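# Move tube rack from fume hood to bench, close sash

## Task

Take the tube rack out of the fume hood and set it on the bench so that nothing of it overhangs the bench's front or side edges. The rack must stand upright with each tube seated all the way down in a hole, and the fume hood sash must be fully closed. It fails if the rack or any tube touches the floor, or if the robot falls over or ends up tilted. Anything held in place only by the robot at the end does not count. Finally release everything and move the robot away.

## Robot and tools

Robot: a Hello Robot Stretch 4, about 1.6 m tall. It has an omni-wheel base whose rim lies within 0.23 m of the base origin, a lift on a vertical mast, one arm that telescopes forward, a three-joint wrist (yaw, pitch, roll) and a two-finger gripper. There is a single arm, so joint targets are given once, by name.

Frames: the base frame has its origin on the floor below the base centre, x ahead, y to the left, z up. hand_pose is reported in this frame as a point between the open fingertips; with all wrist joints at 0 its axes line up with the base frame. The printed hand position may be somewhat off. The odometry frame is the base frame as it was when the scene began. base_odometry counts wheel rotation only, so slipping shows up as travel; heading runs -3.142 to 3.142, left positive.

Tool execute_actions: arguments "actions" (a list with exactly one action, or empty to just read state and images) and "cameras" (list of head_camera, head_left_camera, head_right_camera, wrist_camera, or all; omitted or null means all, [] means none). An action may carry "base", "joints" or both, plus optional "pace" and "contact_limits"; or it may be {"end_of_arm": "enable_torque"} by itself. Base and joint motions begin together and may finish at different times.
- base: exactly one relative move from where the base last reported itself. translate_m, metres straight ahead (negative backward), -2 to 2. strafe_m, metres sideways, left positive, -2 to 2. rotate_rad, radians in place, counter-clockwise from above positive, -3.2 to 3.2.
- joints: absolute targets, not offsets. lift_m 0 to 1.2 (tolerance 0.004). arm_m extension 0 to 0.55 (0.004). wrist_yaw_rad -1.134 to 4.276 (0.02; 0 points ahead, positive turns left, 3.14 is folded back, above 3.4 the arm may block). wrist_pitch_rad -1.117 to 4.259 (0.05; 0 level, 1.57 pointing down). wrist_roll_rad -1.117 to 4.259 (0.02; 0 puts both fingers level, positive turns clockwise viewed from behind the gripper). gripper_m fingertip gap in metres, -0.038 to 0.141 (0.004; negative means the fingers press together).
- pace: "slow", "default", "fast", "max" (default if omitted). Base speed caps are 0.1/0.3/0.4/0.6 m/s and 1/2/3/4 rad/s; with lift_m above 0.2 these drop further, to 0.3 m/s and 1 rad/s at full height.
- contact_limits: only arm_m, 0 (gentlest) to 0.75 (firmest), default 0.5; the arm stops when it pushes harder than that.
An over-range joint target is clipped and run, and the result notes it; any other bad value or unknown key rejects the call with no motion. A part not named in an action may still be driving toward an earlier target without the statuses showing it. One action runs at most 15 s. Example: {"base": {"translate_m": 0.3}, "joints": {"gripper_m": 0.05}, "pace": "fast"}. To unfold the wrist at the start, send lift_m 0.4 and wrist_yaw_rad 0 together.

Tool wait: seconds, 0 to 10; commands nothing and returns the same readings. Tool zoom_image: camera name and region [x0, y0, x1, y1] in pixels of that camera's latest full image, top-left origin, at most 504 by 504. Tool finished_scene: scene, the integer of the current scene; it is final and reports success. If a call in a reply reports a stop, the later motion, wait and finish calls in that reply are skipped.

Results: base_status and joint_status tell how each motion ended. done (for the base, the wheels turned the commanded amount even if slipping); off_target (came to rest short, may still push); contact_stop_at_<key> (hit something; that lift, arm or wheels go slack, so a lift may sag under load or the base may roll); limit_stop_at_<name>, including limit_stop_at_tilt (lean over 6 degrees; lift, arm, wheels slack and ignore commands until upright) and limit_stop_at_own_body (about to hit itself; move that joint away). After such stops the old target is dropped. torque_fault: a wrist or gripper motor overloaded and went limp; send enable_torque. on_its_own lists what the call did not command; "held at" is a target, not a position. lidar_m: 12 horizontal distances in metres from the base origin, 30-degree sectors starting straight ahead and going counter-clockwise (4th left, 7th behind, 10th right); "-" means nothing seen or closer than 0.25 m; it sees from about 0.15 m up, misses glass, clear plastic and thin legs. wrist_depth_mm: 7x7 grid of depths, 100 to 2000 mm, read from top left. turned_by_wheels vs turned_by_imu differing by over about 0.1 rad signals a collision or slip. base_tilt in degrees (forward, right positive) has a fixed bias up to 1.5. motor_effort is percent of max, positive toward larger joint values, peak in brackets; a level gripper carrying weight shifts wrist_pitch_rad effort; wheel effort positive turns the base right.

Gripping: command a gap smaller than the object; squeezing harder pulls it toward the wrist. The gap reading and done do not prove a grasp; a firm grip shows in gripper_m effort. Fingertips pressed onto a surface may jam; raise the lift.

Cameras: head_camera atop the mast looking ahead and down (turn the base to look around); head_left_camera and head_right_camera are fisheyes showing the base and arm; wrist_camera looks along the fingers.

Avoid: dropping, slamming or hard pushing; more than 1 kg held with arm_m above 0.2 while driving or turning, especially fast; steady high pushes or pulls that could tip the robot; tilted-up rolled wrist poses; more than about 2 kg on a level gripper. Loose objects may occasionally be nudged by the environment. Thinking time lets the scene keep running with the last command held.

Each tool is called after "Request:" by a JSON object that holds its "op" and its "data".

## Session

Request:
{"op": "execute_actions", "data": {"actions": []}}

Scene clock: 0.00 s.
base_odometry: x=+0.000 y=+0.000 heading=+0.000 (m, m, rad; odometry frame)
turned_by_wheels: +0.000 (rad since the last result)
turned_by_imu: +0.000 (rad since the last result)
base_tilt: forward=-0.3 right=-0.1 (deg)
lidar_m: 1.40 1.57 1.74 1.74 1.75 1.48 1.48 2.70 1.86 1.84 1.65 1.41
base_status: not commanded
joint_positions: lift_m=+0.278 arm_m=+0.000 wrist_yaw_rad=+3.118 wrist_pitch_rad=-0.003 wrist_roll_rad=-0.019 gripper_m=+0.057
joint_status: not commanded
motor_effort: lift_m=+21 arm_m=+0 wrist_yaw_rad=+2 wrist_pitch_rad=-6 wrist_roll_rad=-1 gripper_m=-3 wheel_0=+0 wheel_1=+0 wheel_2=+0 (%)
hand_pose: x=-0.1152 y=+0.0943 z=+0.4573 quat_wxyz=(+0.012, +0.001, -0.009, +1.000) (m; base frame)
wrist_depth_mm: - 136 - - - - 1618 / - 122 184 - - - 1464 / - 129 185 - 1537 1464 1397 / 135 137 - - 1537 1464 1397 / - - - - 1537 1430 1397 / 1499 1537 196 1576 198 1430 1430 / 1060 1008 1098 108 1098 1160 1182
pictures: head_camera, head_left_camera, head_right_camera, wrist_camera
Images, in order (width x height): head_camera 420x560, head_left_camera 420x672, head_right_camera 420x672, wrist_camera 616x392.

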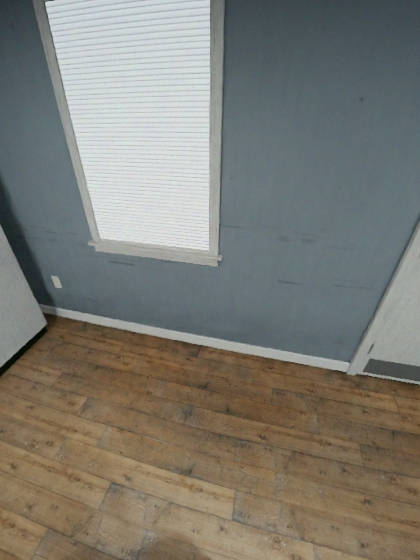

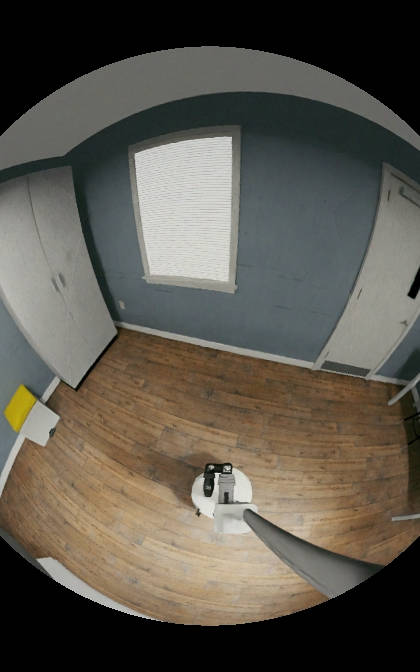

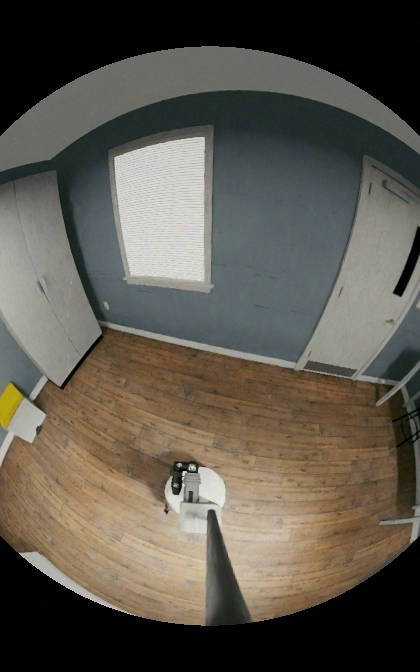

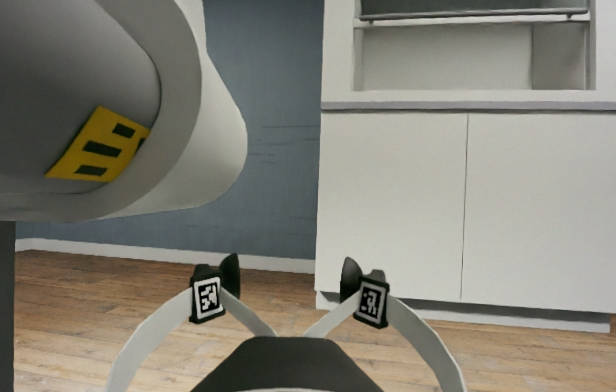

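Request:
{"op": "execute_actions", "data": {"actions": [{"base":{"rotate_rad":2.88},"joints":{"lift_m":0.9,"wrist_yaw_rad":0,"wrist_roll_rad":0.03,"gripper_m":0.141}}], "cameras": []}}

Request:
{"op": "execute_actions", "data": {"actions": [{"base":{"translate_m":0.95},"pace":"fast"}], "cameras": ["head_camera","wrist_camera"]}}

Scene clock: 6.57 s.
base_odometry: x=+0.000 y=+0.000 heading=+2.880 (m, m, rad; odometry frame)
turned_by_wheels: +2.880 (rad since the last result)
turned_by_imu: +2.905 (rad since the last result)
base_tilt: forward=-0.3 right=-0.2 (deg)
lidar_m: 1.49 2.42 2.71 1.84 1.92 1.47 1.41 1.45 1.77 1.72 1.80 1.56
base_status: done
joint_positions: lift_m=+0.900 arm_m=+0.000 wrist_yaw_rad=+0.000 wrist_pitch_rad=-0.002 wrist_roll_rad=+0.030 gripper_m=+0.141
joint_status: all done
motor_effort: lift_m=+24(26) arm_m=+0(0) wrist_yaw_rad=+2(3) wrist_pitch_rad=-7(7) wrist_roll_rad=+0(2) gripper_m=-2(2) wheel_0=-1(10) wheel_1=-1(6) wheel_2=-1(9) (%)
hand_pose: x=+0.4596 y=-0.0874 z=+1.0787 quat_wxyz=(+1.000, +0.015, -0.001, +0.000) (m; base frame)
wrist_depth_mm: - - - 1281 1308 1308 - / - - - 1921 1863 1618 - / - - - 1921 1921 1576 - / - - - 1921 1921 1618 - / - - - 1281 1281 1255 - / - - 1281 1255 1281 1255 - / - - - 108 1281 1281 -
pictures: none
No camera images: the call's "cameras" was empty. Leave "cameras" out to get every camera's image.

Scene clock: 10.57 s.
base_odometry: x=-0.918 y=+0.246 heading=+2.880 (m, m, rad; odometry frame)
turned_by_wheels: +0.000 (rad since the last result)
turned_by_imu: +0.001 (rad since the last result)
base_tilt: forward=-0.3 right=-0.1 (deg)
lidar_m: 0.52 0.55 1.96 2.22 1.95 2.45 2.36 2.42 1.80 1.84 0.77 0.56
base_status: done
joint_positions: lift_m=+0.900 arm_m=+0.000 wrist_yaw_rad=+0.000 wrist_pitch_rad=-0.002 wrist_roll_rad=+0.030 gripper_m=+0.141
joint_status: not commanded
motor_effort: lift_m=+23(24) arm_m=+0(0) wrist_yaw_rad=+2(2) wrist_pitch_rad=-7(6) wrist_roll_rad=+0(0) gripper_m=-1(2) wheel_0=-1(5) wheel_1=-1(4) wheel_2=+0(9) (%)
hand_pose: x=+0.4596 y=-0.0874 z=+1.0787 quat_wxyz=(+1.000, +0.015, -0.001, +0.000) (m; base frame)
wrist_depth_mm: 307 309 355 359 362 366 347 / 307 306 549 946 946 960 960 / 307 309 554 946 960 976 991 / 306 309 554 960 946 960 976 / 309 309 544 960 946 976 991 / 307 310 410 654 427 462 634 / 307 309 359 108 345 340 343
pictures: head_camera, wrist_camera
Images, in order (width x height): head_camera 420x560, wrist_camera 616x392.

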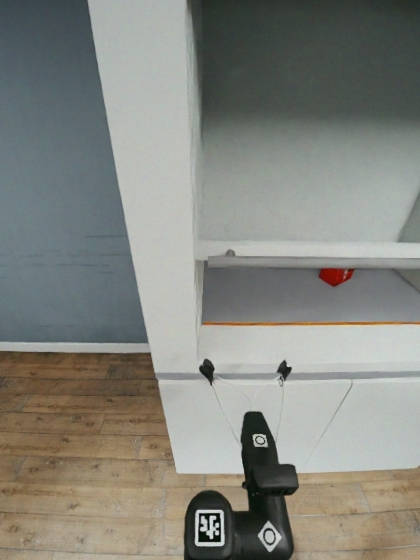

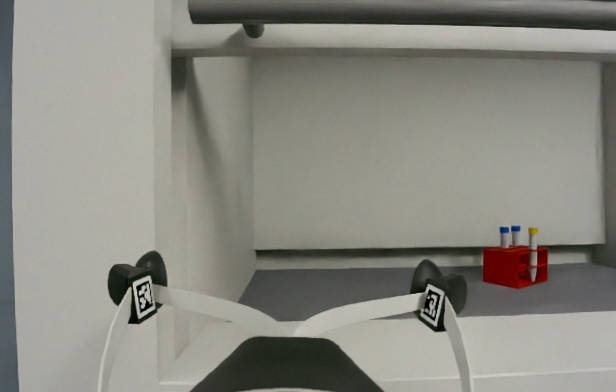

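Request:
{"op": "execute_actions", "data": {"actions": [{"base":{"strafe_m":-0.42},"joints":{"wrist_pitch_rad":0.2}}], "cameras": []}}

Request:
{"op": "execute_actions", "data": {"actions": [{"base":{"translate_m":0.2},"joints":{"arm_m":0.1}}]}}

Scene clock: 18.23 s.
base_odometry: x=-0.809 y=+0.651 heading=+2.880 (m, m, rad; odometry frame)
turned_by_wheels: +0.000 (rad since the last result)
turned_by_imu: -0.001 (rad since the last result)
base_tilt: forward=-0.3 right=-0.2 (deg)
lidar_m: 0.53 0.56 0.77 2.37 2.36 2.47 2.35 1.80 1.41 1.70 0.75 0.56
base_status: done
joint_positions: lift_m=+0.900 arm_m=+0.000 wrist_yaw_rad=+0.000 wrist_pitch_rad=+0.202 wrist_roll_rad=+0.030 gripper_m=+0.141
joint_status: all done
motor_effort: lift_m=+23(23) arm_m=+0(0) wrist_yaw_rad=+1(3) wrist_pitch_rad=-6(7) wrist_roll_rad=+0(0) gripper_m=-2(1) wheel_0=-1(8) wheel_1=+1(9) wheel_2=-1(3) (%)
hand_pose: x=+0.4537 y=-0.0874 z=+1.0202 quat_wxyz=(+0.995, +0.015, +0.101, -0.001) (m; base frame)
wrist_depth_mm: 768 854 866 878 904 809 574 / 768 891 917 904 904 820 580 / 788 917 931 931 960 831 580 / 759 917 904 788 931 768 574 / 410 410 415 413 415 413 407 / 324 319 327 327 327 330 336 / 342 336 336 108 349 343 349
pictures: none
No camera images: the call's "cameras" was empty. Leave "cameras" out to get every camera's image.

Scene clock: 20.30 s.
base_odometry: x=-1.002 y=+0.703 heading=+2.880 (m, m, rad; odometry frame)
turned_by_wheels: +0.000 (rad since the last result)
turned_by_imu: +0.000 (rad since the last result)
base_tilt: forward=-0.3 right=-0.2 (deg)
lidar_m: 0.33 0.35 0.50 2.94 2.39 2.66 2.55 1.93 1.49 1.71 0.47 0.34
base_status: done
joint_positions: lift_m=+0.900 arm_m=+0.099 wrist_yaw_rad=+0.000 wrist_pitch_rad=+0.202 wrist_roll_rad=+0.030 gripper_m=+0.141
joint_status: all done
motor_effort: lift_m=+22(23) arm_m=+8(9) wrist_yaw_rad=+2(3) wrist_pitch_rad=-6(6) wrist_roll_rad=+0(0) gripper_m=-1(0) wheel_0=-1(6) wheel_1=-1(6) wheel_2=+2(10) (%)
hand_pose: x=+0.5521 y=-0.0874 z=+1.0202 quat_wxyz=(+0.995, +0.015, +0.101, -0.001) (m; base frame)
wrist_depth_mm: 597 597 597 603 609 609 569 / 609 609 615 621 621 627 574 / 634 627 640 640 640 640 580 / 691 707 699 654 661 699 585 / 525 521 530 488 525 530 530 / 370 330 338 373 336 351 373 / 290 287 296 108 287 285 291
pictures: head_camera, head_left_camera, head_right_camera, wrist_camera
Images, in order (width x height): head_camera 420x560, head_left_camera 420x672, head_right_camera 420x672, wrist_camera 616x392.

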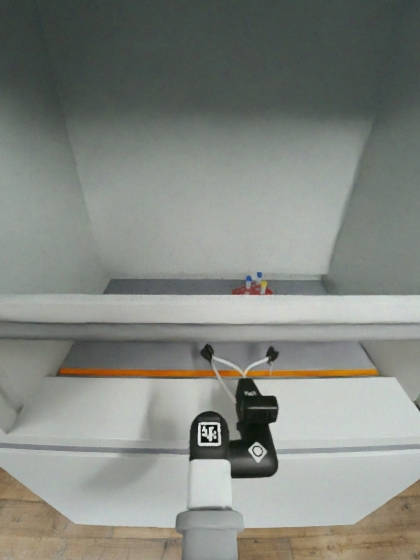

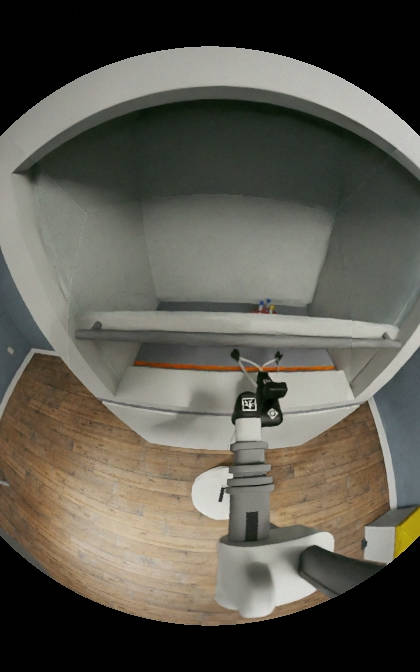

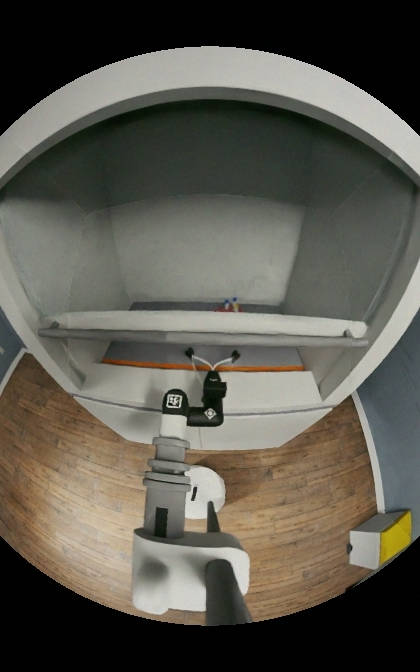

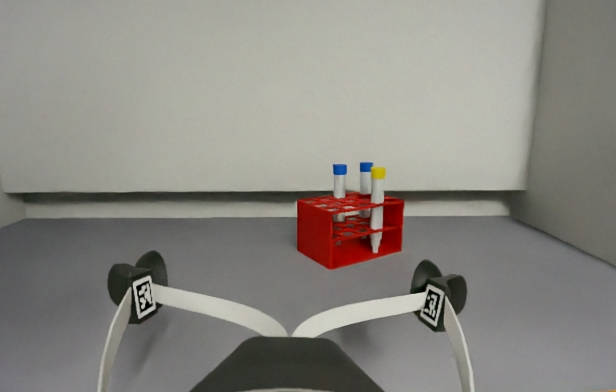

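Request:
{"op": "execute_actions", "data": {"actions": [{"base":{"strafe_m":-0.32},"joints":{"wrist_yaw_rad":0.6}}], "cameras": []}}

Request:
{"op": "execute_actions", "data": {"actions": [{"joints":{"arm_m":0.28,"wrist_pitch_rad":0.33},"pace":"slow","contact_limits":{"arm_m":0.2}}], "cameras": ["head_camera","wrist_camera"]}}

Scene clock: 30.63 s.
base_odometry: x=-0.919 y=+1.012 heading=+2.880 (m, m, rad; odometry frame)
turned_by_wheels: +0.000 (rad since the last result)
turned_by_imu: +0.001 (rad since the last result)
base_tilt: forward=-0.3 right=-0.2 (deg)
lidar_m: 0.33 0.33 0.48 2.94 2.73 2.67 2.56 1.41 1.19 1.37 1.45 0.34
base_status: done
joint_positions: lift_m=+0.900 arm_m=+0.099 wrist_yaw_rad=+0.600 wrist_pitch_rad=+0.202 wrist_roll_rad=+0.030 gripper_m=+0.141
joint_status: all done
motor_effort: lift_m=+22(23) arm_m=+8(8) wrist_yaw_rad=+2(7) wrist_pitch_rad=-6(6) wrist_roll_rad=+0(0) gripper_m=-1(0) wheel_0=-1(6) wheel_1=+1(7) wheel_2=+1(0) (%)
hand_pose: x=+0.5521 y=+0.0874 z=+1.0202 quat_wxyz=(+0.951, -0.016, +0.101, +0.293) (m; base frame)
wrist_depth_mm: 676 831 778 683 591 521 477 / 691 820 831 699 609 535 484 / 683 842 854 715 621 549 496 / 707 788 854 750 539 585 512 / 521 530 530 525 500 530 530 / 285 256 336 375 336 351 370 / 224 222 294 108 287 286 290
pictures: none
No camera images: the call's "cameras" was empty. Leave "cameras" out to get every camera's image.

Scene clock: 33.73 s.
base_odometry: x=-0.919 y=+1.012 heading=+2.880 (m, m, rad; odometry frame)
turned_by_wheels: +0.000 (rad since the last result)
turned_by_imu: +0.000 (rad since the last result)
base_tilt: forward=-0.2 right=-0.2 (deg)
lidar_m: 0.32 0.32 0.48 2.93 2.73 2.67 2.57 1.41 1.20 1.38 1.45 0.33
base_status: not commanded
joint_positions: lift_m=+0.900 arm_m=+0.278 wrist_yaw_rad=+0.600 wrist_pitch_rad=+0.332 wrist_roll_rad=+0.030 gripper_m=+0.141
joint_status: all done
motor_effort: lift_m=+23(22) arm_m=+9(5) wrist_yaw_rad=+2(3) wrist_pitch_rad=-6(8) wrist_roll_rad=+0(1) gripper_m=-1(1) wheel_0=-1(1) wheel_1=+2(2) wheel_2=+1(1) (%)
contact_limits: arm_m 0.2
hand_pose: x=+0.7239 y=+0.0818 z=+0.9841 quat_wxyz=(+0.943, -0.035, +0.162, +0.289) (m; base frame)
wrist_depth_mm: 668 647 539 466 402 362 327 / 683 699 569 484 421 373 340 / 699 750 634 492 436 387 353 / 535 535 496 342 492 449 394 / 375 377 357 351 370 377 375 / 286 260 265 290 265 276 287 / 235 232 238 108 235 234 241
pictures: head_camera, wrist_camera
Images, in order (width x height): head_camera 420x560, wrist_camera 616x392.

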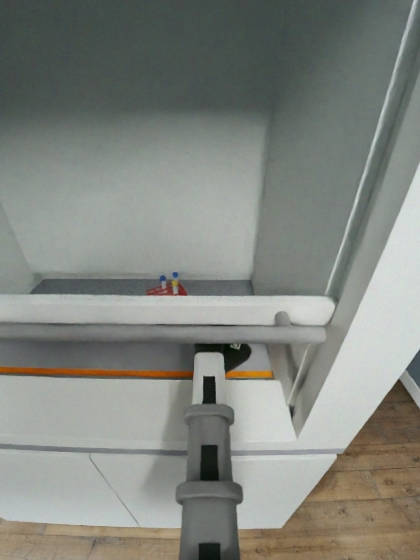

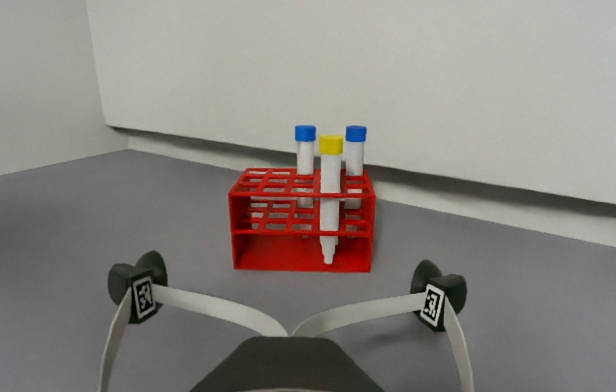

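Request:
{"op": "execute_actions", "data": {"actions": [{"base":{"strafe_m":0.047},"joints":{"arm_m":0.357,"lift_m":0.89},"pace":"slow"}], "cameras": ["wrist_camera"]}}

Request:
{"op": "execute_actions", "data": {"actions": [{"base":{"strafe_m":0.025},"joints":{"arm_m":0.394},"pace":"slow"}], "cameras": ["wrist_camera"]}}

Scene clock: 39.90 s.
base_odometry: x=-0.931 y=+0.967 heading=+2.880 (m, m, rad; odometry frame)
turned_by_wheels: +0.000 (rad since the last result)
turned_by_imu: +0.000 (rad since the last result)
base_tilt: forward=-0.3 right=-0.2 (deg)
lidar_m: 0.33 0.34 0.48 2.93 2.68 2.67 2.57 1.50 1.25 1.43 0.47 0.34
base_status: done
joint_positions: lift_m=+0.890 arm_m=+0.355 wrist_yaw_rad=+0.600 wrist_pitch_rad=+0.332 wrist_roll_rad=+0.030 gripper_m=+0.141
joint_status: all done
motor_effort: lift_m=+18(23) arm_m=+9(9) wrist_yaw_rad=+3(2) wrist_pitch_rad=-5(6) wrist_roll_rad=+0(0) gripper_m=-1(1) wheel_0=-3(6) wheel_1=+0(7) wheel_2=+1(0) (%)
hand_pose: x=+0.8009 y=+0.0818 z=+0.9745 quat_wxyz=(+0.943, -0.035, +0.162, +0.289) (m; base frame)
wrist_depth_mm: 615 535 439 377 330 297 270 / 640 559 469 397 345 306 279 / 661 661 517 404 351 319 290 / 496 508 466 282 362 359 303 / 349 351 282 247 300 357 343 / 268 248 250 260 251 260 271 / 222 220 225 108 222 221 228
pictures: wrist_camera
Images, in order (width x height): wrist_camera 616x392.

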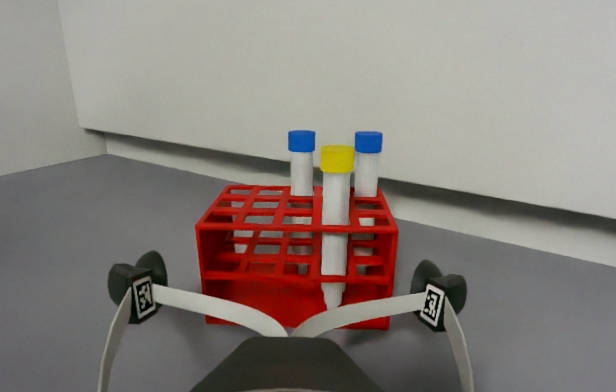

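Scene clock: 41.40 s.
base_odometry: x=-0.938 y=+0.943 heading=+2.880 (m, m, rad; odometry frame)
turned_by_wheels: +0.000 (rad since the last result)
turned_by_imu: +0.000 (rad since the last result)
base_tilt: forward=-0.3 right=-0.2 (deg)
lidar_m: 0.32 0.34 0.47 2.95 2.66 2.66 2.56 1.78 1.25 1.46 0.47 0.33
base_status: done
joint_positions: lift_m=+0.890 arm_m=+0.392 wrist_yaw_rad=+0.600 wrist_pitch_rad=+0.332 wrist_roll_rad=+0.030 gripper_m=+0.141
joint_status: all done
motor_effort: lift_m=+17(17) arm_m=+9(11) wrist_yaw_rad=+1(3) wrist_pitch_rad=-5(6) wrist_roll_rad=+0(0) gripper_m=-1(2) wheel_0=-1(6) wheel_1=+2(5) wheel_2=+0(0) (%)
hand_pose: x=+0.8379 y=+0.0817 z=+0.9745 quat_wxyz=(+0.943, -0.035, +0.162, +0.289) (m; base frame)
wrist_depth_mm: 564 473 394 338 297 265 242 / 597 508 418 357 310 274 249 / 627 574 445 368 317 285 259 / 504 500 500 241 322 301 268 / 349 353 215 210 225 334 319 / 270 247 214 211 202 262 272 / 221 220 216 108 220 221 229
pictures: wrist_camera
Images, in order (width x height): wrist_camera 616x392.

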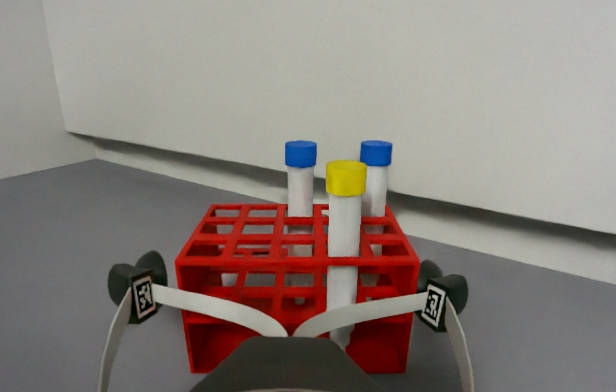

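Request:
{"op": "execute_actions", "data": {"actions": [{"joints":{"arm_m":0.404},"pace":"slow"}], "cameras": []}}

Request:
{"op": "execute_actions", "data": {"actions": [{"joints":{"gripper_m":0.06}}], "cameras": []}}

Request:
{"op": "execute_actions", "data": {"actions": [{"joints":{"lift_m":0.94},"pace":"slow"}], "cameras": ["wrist_camera","head_camera"]}}

Scene clock: 46.60 s.
base_odometry: x=-0.938 y=+0.943 heading=+2.880 (m, m, rad; odometry frame)
turned_by_wheels: +0.000 (rad since the last result)
turned_by_imu: +0.000 (rad since the last result)
base_tilt: forward=-0.3 right=-0.2 (deg)
lidar_m: 0.31 0.35 0.48 2.93 2.66 2.66 2.57 1.80 1.27 1.46 0.47 0.34
base_status: not commanded
joint_positions: lift_m=+0.890 arm_m=+0.402 wrist_yaw_rad=+0.600 wrist_pitch_rad=+0.332 wrist_roll_rad=+0.030 gripper_m=+0.141
joint_status: all done
motor_effort: lift_m=+18(18) arm_m=+9(8) wrist_yaw_rad=+4(2) wrist_pitch_rad=-6(6) wrist_roll_rad=+0(0) gripper_m=+1(1) wheel_0=-1(1) wheel_1=+2(2) wheel_2=+0(0) (%)
hand_pose: x=+0.8478 y=+0.0818 z=+0.9745 quat_wxyz=(+0.943, -0.035, +0.162, +0.289) (m; base frame)
wrist_depth_mm: 569 459 382 327 287 257 235 / 591 496 402 343 297 265 242 / 621 549 430 355 309 276 250 / 504 504 484 239 317 287 260 / 351 353 224 211 230 336 312 / 268 209 202 202 200 260 271 / 221 220 213 108 219 220 229
pictures: none
No camera images: the call's "cameras" was empty. Leave "cameras" out to get every camera's image.

Scene clock: 48.43 s.
base_odometry: x=-0.938 y=+0.943 heading=+2.880 (m, m, rad; odometry frame)
turned_by_wheels: +0.000 (rad since the last result)
turned_by_imu: +0.000 (rad since the last result)
base_tilt: forward=-0.3 right=-0.1 (deg)
lidar_m: 0.31 0.34 0.49 2.95 2.65 2.68 2.56 1.78 1.26 1.46 0.47 0.34
base_status: not commanded
joint_positions: lift_m=+0.890 arm_m=+0.402 wrist_yaw_rad=+0.600 wrist_pitch_rad=+0.333 wrist_roll_rad=+0.030 gripper_m=+0.060
joint_status: all done
motor_effort: lift_m=+18(18) arm_m=+9(9) wrist_yaw_rad=+4(4) wrist_pitch_rad=-9(9) wrist_roll_rad=+0(0) gripper_m=-22(28) wheel_0=-2(1) wheel_1=+2(2) wheel_2=+0(0) (%)
hand_pose: x=+0.8478 y=+0.0818 z=+0.9742 quat_wxyz=(+0.943, -0.035, +0.163, +0.289) (m; base frame)
wrist_depth_mm: 564 459 382 330 289 256 234 / 580 488 407 345 300 265 243 / 627 559 427 347 303 276 253 / 500 500 488 223 310 290 259 / 351 351 206 196 212 334 310 / 267 172 208 199 188 248 270 / 216 220 196 108 206 212 227
pictures: none
No camera images: the call's "cameras" was empty. Leave "cameras" out to get every camera's image.

Scene clock: 49.73 s.
base_odometry: x=-0.938 y=+0.943 heading=+2.880 (m, m, rad; odometry frame)
turned_by_wheels: +0.000 (rad since the last result)
turned_by_imu: +0.000 (rad since the last result)
base_tilt: forward=-0.3 right=-0.2 (deg)
lidar_m: 0.32 0.34 0.47 2.93 2.65 2.67 2.55 1.79 1.26 1.45 0.46 0.35
base_status: not commanded
joint_positions: lift_m=+0.940 arm_m=+0.403 wrist_yaw_rad=+0.600 wrist_pitch_rad=+0.333 wrist_roll_rad=+0.030 gripper_m=+0.060
joint_status: all done
motor_effort: lift_m=+25(24) arm_m=+8(9) wrist_yaw_rad=+2(1) wrist_pitch_rad=-9(9) wrist_roll_rad=+0(0) gripper_m=-23(24) wheel_0=-1(1) wheel_1=+2(2) wheel_2=+0(0) (%)
hand_pose: x=+0.8478 y=+0.0818 z=+1.0236 quat_wxyz=(+0.943, -0.035, +0.163, +0.289) (m; base frame)
wrist_depth_mm: 559 459 384 329 289 255 234 / 585 492 404 343 301 264 242 / 621 525 424 347 304 276 250 / 603 597 430 224 307 287 259 / 449 459 206 195 212 300 271 / 343 172 208 198 188 322 322 / 279 282 196 108 210 274 287
pictures: head_camera, wrist_camera
Images, in order (width x height): head_camera 420x560, wrist_camera 616x392.

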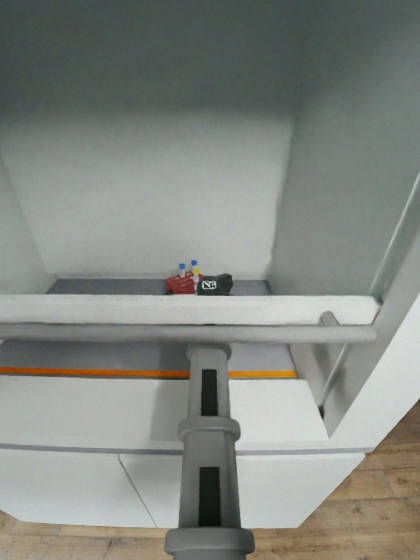

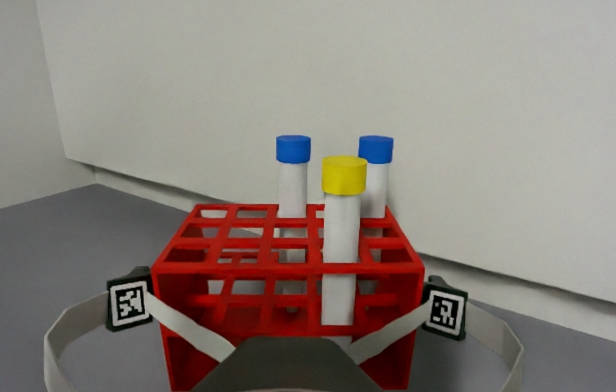

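Request:
{"op": "execute_actions", "data": {"actions": [{"joints":{"arm_m":0.05},"contact_limits":{"arm_m":0.2}}], "cameras": []}}

Request:
{"op": "execute_actions", "data": {"actions": [{"base":{"translate_m":-1.15}}], "cameras": ["wrist_camera"]}}

Request:
{"op": "execute_actions", "data": {"actions": [{"base":{"rotate_rad":1.56},"joints":{"lift_m":1.0},"pace":"slow"}], "cameras": []}}

Request:
{"op": "execute_actions", "data": {"actions": [{"base":{"translate_m":1.8}}], "cameras": ["wrist_camera","head_camera"]}}

Scene clock: 57.00 s.
base_odometry: x=-0.938 y=+0.943 heading=+2.880 (m, m, rad; odometry frame)
turned_by_wheels: +0.000 (rad since the last result)
turned_by_imu: +0.000 (rad since the last result)
base_tilt: forward=-0.3 right=-0.2 (deg)
lidar_m: 0.33 0.34 0.47 2.94 2.66 2.67 2.57 1.80 1.26 1.45 0.49 0.34
base_status: not commanded
joint_positions: lift_m=+0.940 arm_m=+0.052 wrist_yaw_rad=+0.600 wrist_pitch_rad=+0.333 wrist_roll_rad=+0.030 gripper_m=+0.060
joint_status: all done
motor_effort: lift_m=+24(24) arm_m=-8(9) wrist_yaw_rad=-1(2) wrist_pitch_rad=-9(9) wrist_roll_rad=+0(0) gripper_m=-25(24) wheel_0=-1(1) wheel_1=+2(2) wheel_2=+0(0) (%)
contact_limits: arm_m 0.2
hand_pose: x=+0.4968 y=+0.0818 z=+1.0235 quat_wxyz=(+0.943, -0.035, +0.163, +0.289) (m; base frame)
wrist_depth_mm: 609 741 820 699 615 549 500 / 615 741 842 741 647 564 512 / 634 768 891 768 661 591 539 / 615 647 654 224 564 634 580 / 366 459 206 195 213 462 459 / 281 173 208 198 188 322 351 / 225 228 196 108 210 276 290
pictures: none
No camera images: the call's "cameras" was empty. Leave "cameras" out to get every camera's image.

Scene clock: 62.33 s.
base_odometry: x=+0.173 y=+0.645 heading=+2.880 (m, m, rad; odometry frame)
turned_by_wheels: +0.000 (rad since the last result)
turned_by_imu: -0.001 (rad since the last result)
base_tilt: forward=-0.3 right=-0.2 (deg)
lidar_m: 0.47 1.54 3.30 2.50 1.98 1.43 1.39 1.43 1.06 1.07 1.11 2.08
base_status: done
joint_positions: lift_m=+0.940 arm_m=+0.051 wrist_yaw_rad=+0.600 wrist_pitch_rad=+0.333 wrist_roll_rad=+0.030 gripper_m=+0.060
joint_status: not commanded
motor_effort: lift_m=+24(24) arm_m=-9(8) wrist_yaw_rad=+3(2) wrist_pitch_rad=-10(10) wrist_roll_rad=+0(0) gripper_m=-26(26) wheel_0=+0(6) wheel_1=+1(7) wheel_2=-1(12) (%)
hand_pose: x=+0.4967 y=+0.0818 z=+1.0236 quat_wxyz=(+0.943, -0.035, +0.163, +0.289) (m; base frame)
wrist_depth_mm: - - - 1308 1618 1464 1366 / - - - 1397 1708 1618 1397 / - - - 1336 1160 1078 991 / - - - 224 1160 1118 991 / - - 206 195 212 1138 1025 / 1808 172 208 198 188 1118 1078 / 1430 1464 196 108 211 1229 1118
pictures: wrist_camera
Images, in order (width x height): wrist_camera 616x392.

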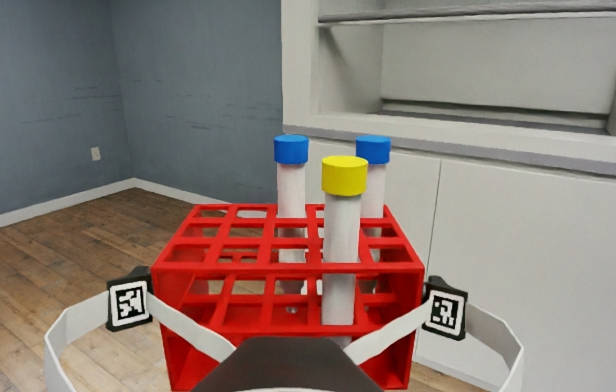

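Scene clock: 65.17 s.
base_odometry: x=+0.173 y=+0.645 heading=-1.844 (m, m, rad; odometry frame)
turned_by_wheels: +1.560 (rad since the last result)
turned_by_imu: +1.574 (rad since the last result)
base_tilt: forward=-0.3 right=-0.2 (deg)
lidar_m: 0.46 1.97 1.47 1.36 1.41 1.06 1.07 1.12 2.09 1.47 1.56 3.31
base_status: done
joint_positions: lift_m=+1.000 arm_m=+0.051 wrist_yaw_rad=+0.600 wrist_pitch_rad=+0.333 wrist_roll_rad=+0.030 gripper_m=+0.060
joint_status: all done
motor_effort: lift_m=+25(26) arm_m=-8(8) wrist_yaw_rad=+4(2) wrist_pitch_rad=-9(10) wrist_roll_rad=+0(1) gripper_m=-24(22) wheel_0=+0(5) wheel_1=-1(5) wheel_2=-2(7) (%)
hand_pose: x=+0.4967 y=+0.0818 z=+1.0835 quat_wxyz=(+0.943, -0.035, +0.163, +0.289) (m; base frame)
wrist_depth_mm: 1229 1464 1863 - - - - / 1229 1537 1863 - - - - / 1255 1537 1983 - - - - / 1308 1576 1921 224 - - - / 1366 1537 206 194 212 - - / 1281 172 208 199 189 1708 1921 / 1366 1537 196 108 210 1499 1661
pictures: none
No camera images: the call's "cameras" was empty. Leave "cameras" out to get every camera's image.

Scene clock: 72.63 s.
base_odometry: x=-0.312 y=-1.088 heading=-1.844 (m, m, rad; odometry frame)
turned_by_wheels: +0.000 (rad since the last result)
turned_by_imu: +0.003 (rad since the last result)
base_tilt: forward=-0.3 right=-0.2 (deg)
lidar_m: 0.48 0.73 1.00 1.38 1.45 1.98 2.86 2.13 1.79 2.32 2.12 0.73
base_status: done
joint_positions: lift_m=+1.000 arm_m=+0.051 wrist_yaw_rad=+0.600 wrist_pitch_rad=+0.333 wrist_roll_rad=+0.030 gripper_m=+0.060
joint_status: not commanded
motor_effort: lift_m=+24(25) arm_m=-8(8) wrist_yaw_rad=+3(4) wrist_pitch_rad=-10(9) wrist_roll_rad=+0(0) gripper_m=-24(25) wheel_0=+0(7) wheel_1=+0(5) wheel_2=+1(7) (%)
hand_pose: x=+0.4967 y=+0.0818 z=+1.0836 quat_wxyz=(+0.943, -0.035, +0.163, +0.289) (m; base frame)
wrist_depth_mm: 1229 1397 1336 1182 1078 946 878 / 1255 1499 1464 1255 1098 976 917 / 1281 1464 1464 1255 1160 1025 946 / 1042 866 866 223 741 866 866 / 1281 878 206 195 213 615 609 / 1281 174 208 199 188 427 466 / 1336 1464 197 108 210 413 392
pictures: head_camera, wrist_camera
Images, in order (width x height): head_camera 420x560, wrist_camera 616x392.

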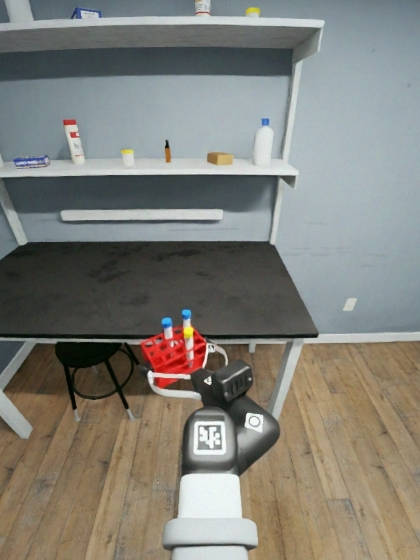

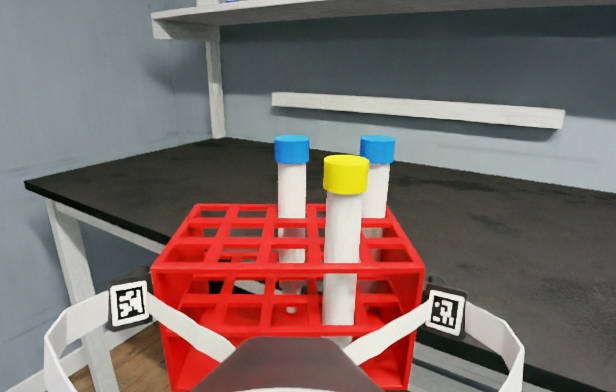

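Request:
{"op": "execute_actions", "data": {"actions": [{"base":{"strafe_m":0.1},"joints":{"arm_m":0.48,"lift_m":0.92,"wrist_yaw_rad":0}}], "cameras": []}}

Request:
{"op": "execute_actions", "data": {"actions": [{"joints":{"lift_m":0.879},"pace":"slow"}], "cameras": ["wrist_camera"]}}

Scene clock: 79.33 s.
base_odometry: x=-0.216 y=-1.115 heading=-1.844 (m, m, rad; odometry frame)
turned_by_wheels: +0.000 (rad since the last result)
turned_by_imu: +0.000 (rad since the last result)
base_tilt: forward=-0.2 right=-0.2 (deg)
lidar_m: 0.69 0.73 0.99 1.29 1.36 1.89 2.82 2.27 1.88 2.44 2.10 0.74
base_status: done
joint_positions: lift_m=+0.920 arm_m=+0.479 wrist_yaw_rad=+0.000 wrist_pitch_rad=+0.333 wrist_roll_rad=+0.030 gripper_m=+0.060
joint_status: all done
motor_effort: lift_m=+19(22) arm_m=+8(11) wrist_yaw_rad=+1(3) wrist_pitch_rad=-9(10) wrist_roll_rad=+0(0) gripper_m=-24(22) wheel_0=+1(10) wheel_1=+0(8) wheel_2=+0(1) (%)
hand_pose: x=+0.9221 y=-0.0874 z=+1.0041 quat_wxyz=(+0.986, +0.015, +0.166, -0.002) (m; base frame)
wrist_depth_mm: 676 683 683 691 699 699 723 / 691 699 707 707 732 732 741 / 732 741 768 750 759 768 788 / 615 621 621 223 544 634 809 / 436 436 206 195 213 445 439 / 334 172 208 198 189 309 340 / 270 272 196 108 209 265 278
pictures: none
No camera images: the call's "cameras" was empty. Leave "cameras" out to get every camera's image.

Scene clock: 80.53 s.
base_odometry: x=-0.216 y=-1.115 heading=-1.844 (m, m, rad; odometry frame)
turned_by_wheels: +0.000 (rad since the last result)
turned_by_imu: +0.000 (rad since the last result)
base_tilt: forward=-0.3 right=-0.2 (deg)
lidar_m: 0.68 0.73 1.00 1.29 1.33 1.88 2.84 2.24 1.86 2.42 2.11 0.73
base_status: not commanded
joint_positions: lift_m=+0.879 arm_m=+0.479 wrist_yaw_rad=+0.000 wrist_pitch_rad=+0.333 wrist_roll_rad=+0.030 gripper_m=+0.060
joint_status: all done
motor_effort: lift_m=+18(19) arm_m=+9(8) wrist_yaw_rad=+0(1) wrist_pitch_rad=-9(9) wrist_roll_rad=+0(0) gripper_m=-23(25) wheel_0=+0(1) wheel_1=+0(0) wheel_2=+0(0) (%)
hand_pose: x=+0.9221 y=-0.0874 z=+0.9631 quat_wxyz=(+0.986, +0.015, +0.166, -0.002) (m; base frame)
wrist_depth_mm: 676 683 691 691 699 699 707 / 715 715 723 723 732 741 741 / 741 759 750 750 759 768 778 / 500 500 504 223 439 508 517 / 349 351 206 195 213 355 357 / 268 172 208 199 188 249 273 / 217 218 196 108 206 213 229
pictures: wrist_camera
Images, in order (width x height): wrist_camera 616x392.

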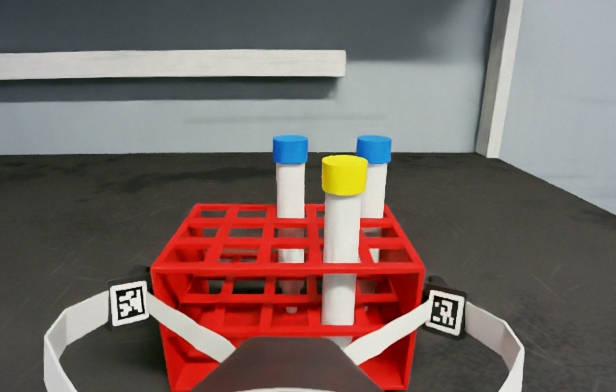

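Request:
{"op": "execute_actions", "data": {"actions": [{"joints":{"gripper_m":0.141,"lift_m":0.876}}], "cameras": []}}

Request:
{"op": "execute_actions", "data": {"actions": [{"base":{"translate_m":-1.6},"joints":{"arm_m":0.2},"pace":"fast"}], "cameras": ["wrist_camera"]}}

Request:
{"op": "execute_actions", "data": {"actions": [{"base":{"rotate_rad":-1.56},"joints":{"wrist_pitch_rad":-0.15,"wrist_yaw_rad":1.57,"gripper_m":0.0}}], "cameras": []}}

Request:
{"op": "execute_actions", "data": {"actions": [{"base":{"translate_m":1.0},"joints":{"lift_m":1.2},"pace":"fast"}], "cameras": ["wrist_camera","head_camera"]}}

Scene clock: 90.73 s.
base_odometry: x=-0.216 y=-1.115 heading=-1.844 (m, m, rad; odometry frame)
turned_by_wheels: +0.000 (rad since the last result)
turned_by_imu: +0.000 (rad since the last result)
base_tilt: forward=-0.4 right=-0.2 (deg)
lidar_m: 0.70 0.72 1.00 1.28 1.35 1.88 2.85 2.26 1.89 2.43 2.12 0.74
base_status: not commanded
joint_positions: lift_m=+0.876 arm_m=+0.479 wrist_yaw_rad=+0.000 wrist_pitch_rad=+0.332 wrist_roll_rad=+0.030 gripper_m=+0.141
joint_status: all done
motor_effort: lift_m=+19(17) arm_m=+9(8) wrist_yaw_rad=+2(3) wrist_pitch_rad=-5(9) wrist_roll_rad=+0(0) gripper_m=-2(25) wheel_0=+1(1) wheel_1=+0(0) wheel_2=+0(0) (%)
hand_pose: x=+0.9222 y=-0.0874 z=+0.9605 quat_wxyz=(+0.986, +0.015, +0.165, -0.003) (m; base frame)
wrist_depth_mm: 676 683 676 691 699 691 699 / 699 715 723 723 732 723 741 / 732 741 741 759 759 768 778 / 496 496 496 238 466 508 512 / 345 349 253 206 243 351 349 / 265 197 204 207 211 258 271 / 219 217 213 108 216 218 225
pictures: none
No camera images: the call's "cameras" was empty. Leave "cameras" out to get every camera's image.

Scene clock: 96.23 s.
base_odometry: x=+0.215 y=+0.426 heading=-1.844 (m, m, rad; odometry frame)
turned_by_wheels: +0.000 (rad since the last result)
turned_by_imu: -0.002 (rad since the last result)
base_tilt: forward=-0.3 right=-0.2 (deg)
lidar_m: 2.30 1.87 1.36 1.26 1.33 1.28 1.24 1.32 1.66 1.57 1.66 3.20
base_status: done
joint_positions: lift_m=+0.876 arm_m=+0.201 wrist_yaw_rad=+0.000 wrist_pitch_rad=+0.332 wrist_roll_rad=+0.030 gripper_m=+0.141
joint_status: all done
motor_effort: lift_m=+18(19) arm_m=-8(9) wrist_yaw_rad=+3(2) wrist_pitch_rad=-6(7) wrist_roll_rad=+0(0) gripper_m=-3(1) wheel_0=+1(6) wheel_1=+0(6) wheel_2=+0(12) (%)
hand_pose: x=+0.6451 y=-0.0875 z=+0.9603 quat_wxyz=(+0.986, +0.015, +0.165, -0.003) (m; base frame)
wrist_depth_mm: - - - - - - - / - - - - - - - / - - - - - - - / - - - - - - - / - - - - - - - / 1661 1576 1537 1756 1618 1661 1708 / 1430 1366 1430 108 1397 1397 1430
pictures: wrist_camera
Images, in order (width x height): wrist_camera 616x392.

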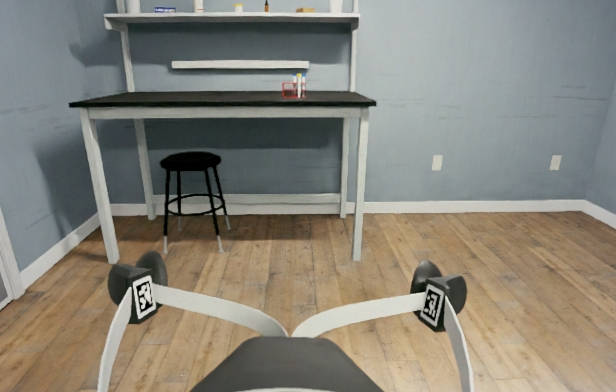

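Scene clock: 98.60 s.
base_odometry: x=+0.215 y=+0.426 heading=+2.880 (m, m, rad; odometry frame)
turned_by_wheels: -1.560 (rad since the last result)
turned_by_imu: -1.574 (rad since the last result)
base_tilt: forward=-0.3 right=-0.2 (deg)
lidar_m: 1.58 1.64 3.21 2.30 1.87 1.36 1.26 1.34 1.26 1.25 1.32 1.65
base_status: done
joint_positions: lift_m=+0.876 arm_m=+0.201 wrist_yaw_rad=+1.570 wrist_pitch_rad=-0.148 wrist_roll_rad=+0.030 gripper_m=+0.000
joint_status: all done
motor_effort: lift_m=+19(19) arm_m=-8(8) wrist_yaw_rad=+4(9) wrist_pitch_rad=-7(12) wrist_roll_rad=+0(0) gripper_m=-5(5) wheel_0=+0(6) wheel_1=+1(7) wheel_2=+2(5) (%)
hand_pose: x=+0.4600 y=+0.2853 z=+1.0968 quat_wxyz=(+0.705, +0.063, -0.042, +0.706) (m; base frame)
wrist_depth_mm: - - - - - - - / - - - - - - - / - - - - - - - / - - - - - - - / - - - - - - - / - - 185 203 - - - / - - - 108 - - -
pictures: none
No camera images: the call's "cameras" was empty. Leave "cameras" out to get every camera's image.

Scene clock: 102.60 s.
base_odometry: x=-0.751 y=+0.684 heading=+2.880 (m, m, rad; odometry frame)
turned_by_wheels: +0.000 (rad since the last result)
turned_by_imu: +0.001 (rad since the last result)
base_tilt: forward=-0.3 right=-0.2 (deg)
lidar_m: 0.57 0.61 0.84 2.39 2.44 2.39 2.32 1.75 1.34 1.65 0.82 0.60
base_status: done
joint_positions: lift_m=+1.199 arm_m=+0.201 wrist_yaw_rad=+1.570 wrist_pitch_rad=-0.148 wrist_roll_rad=+0.030 gripper_m=+0.000
joint_status: all done
motor_effort: lift_m=+24(26) arm_m=-8(8) wrist_yaw_rad=+4(1) wrist_pitch_rad=-7(7) wrist_roll_rad=-1(1) gripper_m=-6(5) wheel_0=+1(7) wheel_1=-1(5) wheel_2=+1(11) (%)
hand_pose: x=+0.4600 y=+0.2853 z=+1.4200 quat_wxyz=(+0.705, +0.063, -0.042, +0.706) (m; base frame)
wrist_depth_mm: 1576 1618 1618 1618 504 488 488 / - - - - 496 477 480 / - - - - 488 466 469 / - - - - 496 459 455 / - - - - 500 449 445 / - - 185 204 442 436 436 / - - - 108 449 421 424
pictures: head_camera, wrist_camera
Images, in order (width x height): head_camera 420x560, wrist_camera 616x392.

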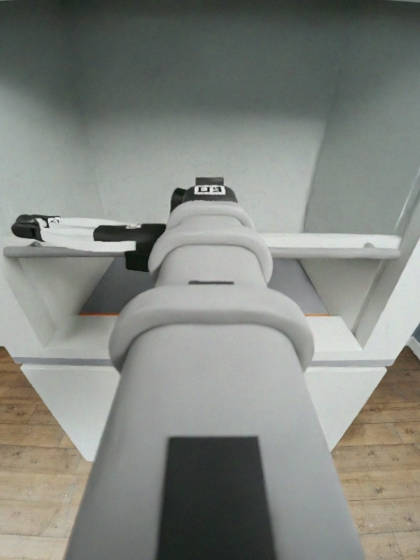

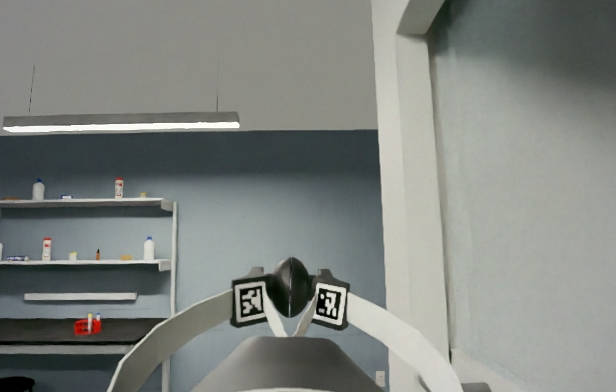

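Request:
{"op": "execute_actions", "data": {"actions": [{"joints":{"arm_m":0.338},"contact_limits":{"arm_m":0.2}}], "cameras": ["wrist_camera"]}}

Request:
{"op": "execute_actions", "data": {"actions": [{"joints":{"lift_m":1.17},"pace":"slow"}], "cameras": []}}

Request:
{"op": "execute_actions", "data": {"actions": [{"joints":{"lift_m":1.14},"pace":"slow"}], "cameras": []}}

Request:
{"op": "execute_actions", "data": {"actions": [{"joints":{"lift_m":1.1},"pace":"slow"}], "cameras": ["head_camera"]}}

Request:
{"op": "execute_actions", "data": {"actions": [{"joints":{"lift_m":0.9},"pace":"slow"}], "cameras": ["head_camera"]}}

Scene clock: 111.30 s.
base_odometry: x=-0.751 y=+0.684 heading=+2.880 (m, m, rad; odometry frame)
turned_by_wheels: +0.000 (rad since the last result)
turned_by_imu: +0.000 (rad since the last result)
base_tilt: forward=-0.3 right=-0.2 (deg)
lidar_m: 0.57 0.60 0.84 2.37 2.45 2.41 2.31 1.75 1.34 1.64 0.81 0.60
base_status: not commanded
joint_positions: lift_m=+1.199 arm_m=+0.337 wrist_yaw_rad=+1.570 wrist_pitch_rad=-0.148 wrist_roll_rad=+0.030 gripper_m=+0.000
joint_status: all done
motor_effort: lift_m=+24(24) arm_m=+8(6) wrist_yaw_rad=+3(3) wrist_pitch_rad=-7(7) wrist_roll_rad=+0(0) gripper_m=-3(5) wheel_0=+0(1) wheel_1=-1(1) wheel_2=+1(1) (%)
contact_limits: arm_m 0.2
hand_pose: x=+0.5951 y=+0.2853 z=+1.4200 quat_wxyz=(+0.705, +0.063, -0.042, +0.706) (m; base frame)
wrist_depth_mm: 1618 1618 1618 500 484 488 484 / - - - 488 473 473 477 / - - - 473 466 466 462 / - - - 469 449 452 455 / - - - 455 445 445 445 / - - 185 202 433 433 433 / - - - 108 418 424 427
pictures: wrist_camera
Images, in order (width x height): wrist_camera 616x392.

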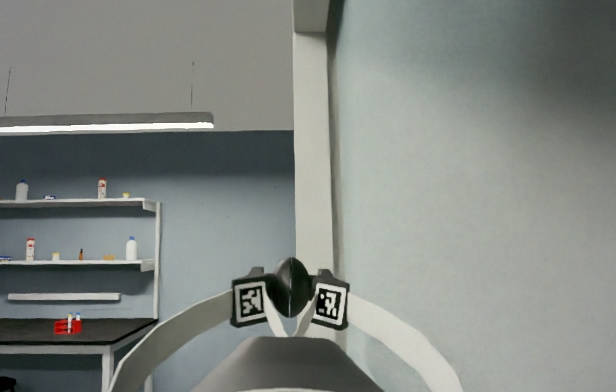

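Scene clock: 112.37 s.
base_odometry: x=-0.751 y=+0.684 heading=+2.880 (m, m, rad; odometry frame)
turned_by_wheels: +0.000 (rad since the last result)
turned_by_imu: +0.000 (rad since the last result)
base_tilt: forward=-0.4 right=-0.2 (deg)
lidar_m: 0.58 0.60 0.84 2.38 2.44 2.41 2.31 1.73 1.34 1.63 0.80 0.60
base_status: not commanded
joint_positions: lift_m=+1.170 arm_m=+0.337 wrist_yaw_rad=+1.570 wrist_pitch_rad=-0.148 wrist_roll_rad=+0.030 gripper_m=+0.000
joint_status: all done
motor_effort: lift_m=+18(22) arm_m=+8(8) wrist_yaw_rad=+3(3) wrist_pitch_rad=-7(7) wrist_roll_rad=+0(0) gripper_m=-6(4) wheel_0=+0(0) wheel_1=-1(1) wheel_2=+1(1) (%)
hand_pose: x=+0.5951 y=+0.2853 z=+1.3909 quat_wxyz=(+0.705, +0.063, -0.042, +0.706) (m; base frame)
wrist_depth_mm: 1708 1661 1756 496 484 488 488 / - - - 488 469 473 477 / - - - 477 459 459 466 / - - - 462 452 452 455 / - - - 455 436 439 445 / - - 185 203 424 433 433 / - - - 108 272 424 424
pictures: none
No camera images: the call's "cameras" was empty. Leave "cameras" out to get every camera's image.

Scene clock: 113.43 s.
base_odometry: x=-0.751 y=+0.684 heading=+2.880 (m, m, rad; odometry frame)
turned_by_wheels: +0.000 (rad since the last result)
turned_by_imu: +0.000 (rad since the last result)
base_tilt: forward=-0.3 right=-0.2 (deg)
lidar_m: 0.57 0.61 0.84 2.39 2.44 2.41 2.31 1.77 1.33 1.63 0.81 0.59
base_status: not commanded
joint_positions: lift_m=+1.140 arm_m=+0.337 wrist_yaw_rad=+1.570 wrist_pitch_rad=-0.148 wrist_roll_rad=+0.030 gripper_m=+0.000
joint_status: all done
motor_effort: lift_m=+18(18) arm_m=+8(8) wrist_yaw_rad=+1(1) wrist_pitch_rad=-6(25) wrist_roll_rad=+0(0) gripper_m=-6(5) wheel_0=+1(1) wheel_1=-1(1) wheel_2=-1(1) (%)
hand_pose: x=+0.5950 y=+0.2853 z=+1.3611 quat_wxyz=(+0.705, +0.063, -0.042, +0.706) (m; base frame)
wrist_depth_mm: 1808 1661 1708 496 480 484 484 / - - - 484 473 473 477 / - - - 473 459 459 469 / - - - 469 455 452 455 / - - - 459 442 442 445 / - - 185 203 436 433 436 / - - - 108 281 421 427
pictures: none
No camera images: the call's "cameras" was empty. Leave "cameras" out to get every camera's image.

Scene clock: 114.37 s.
base_odometry: x=-0.751 y=+0.684 heading=+2.880 (m, m, rad; odometry frame)
turned_by_wheels: +0.000 (rad since the last result)
turned_by_imu: +0.000 (rad since the last result)
base_tilt: forward=-0.3 right=-0.2 (deg)
lidar_m: 0.57 0.62 0.85 2.38 2.44 2.41 2.32 1.75 1.34 1.64 0.83 0.61
base_status: not commanded
joint_positions: lift_m=+1.117 arm_m=+0.337 wrist_yaw_rad=+1.570 wrist_pitch_rad=-0.148 wrist_roll_rad=+0.030 gripper_m=+0.000
joint_status: lift_m contact_stop (moved -0.023 of -0.040)
on_its_own: lift_m is slack since a contact_stop (your +1.100 is given up)
motor_effort: lift_m=+21(21) arm_m=+8(8) wrist_yaw_rad=+2(1) wrist_pitch_rad=-6(28) wrist_roll_rad=+1(3) gripper_m=-7(7) wheel_0=+0(1) wheel_1=-1(1) wheel_2=+0(1) (%)
hand_pose: x=+0.5951 y=+0.2853 z=+1.3380 quat_wxyz=(+0.705, +0.063, -0.042, +0.706) (m; base frame)
wrist_depth_mm: 1808 1808 1756 496 480 480 484 / - - - 488 473 477 477 / - - - 484 455 462 462 / - - - 459 452 455 452 / - - - 455 442 439 445 / - - 185 203 436 433 436 / - - - 108 289 424 427
pictures: head_camera
Images, in order (width x height): head_camera 420x560.

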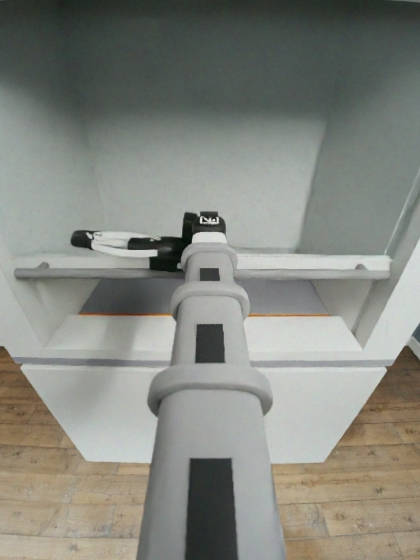

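not run: a stop came earlier in this reply.


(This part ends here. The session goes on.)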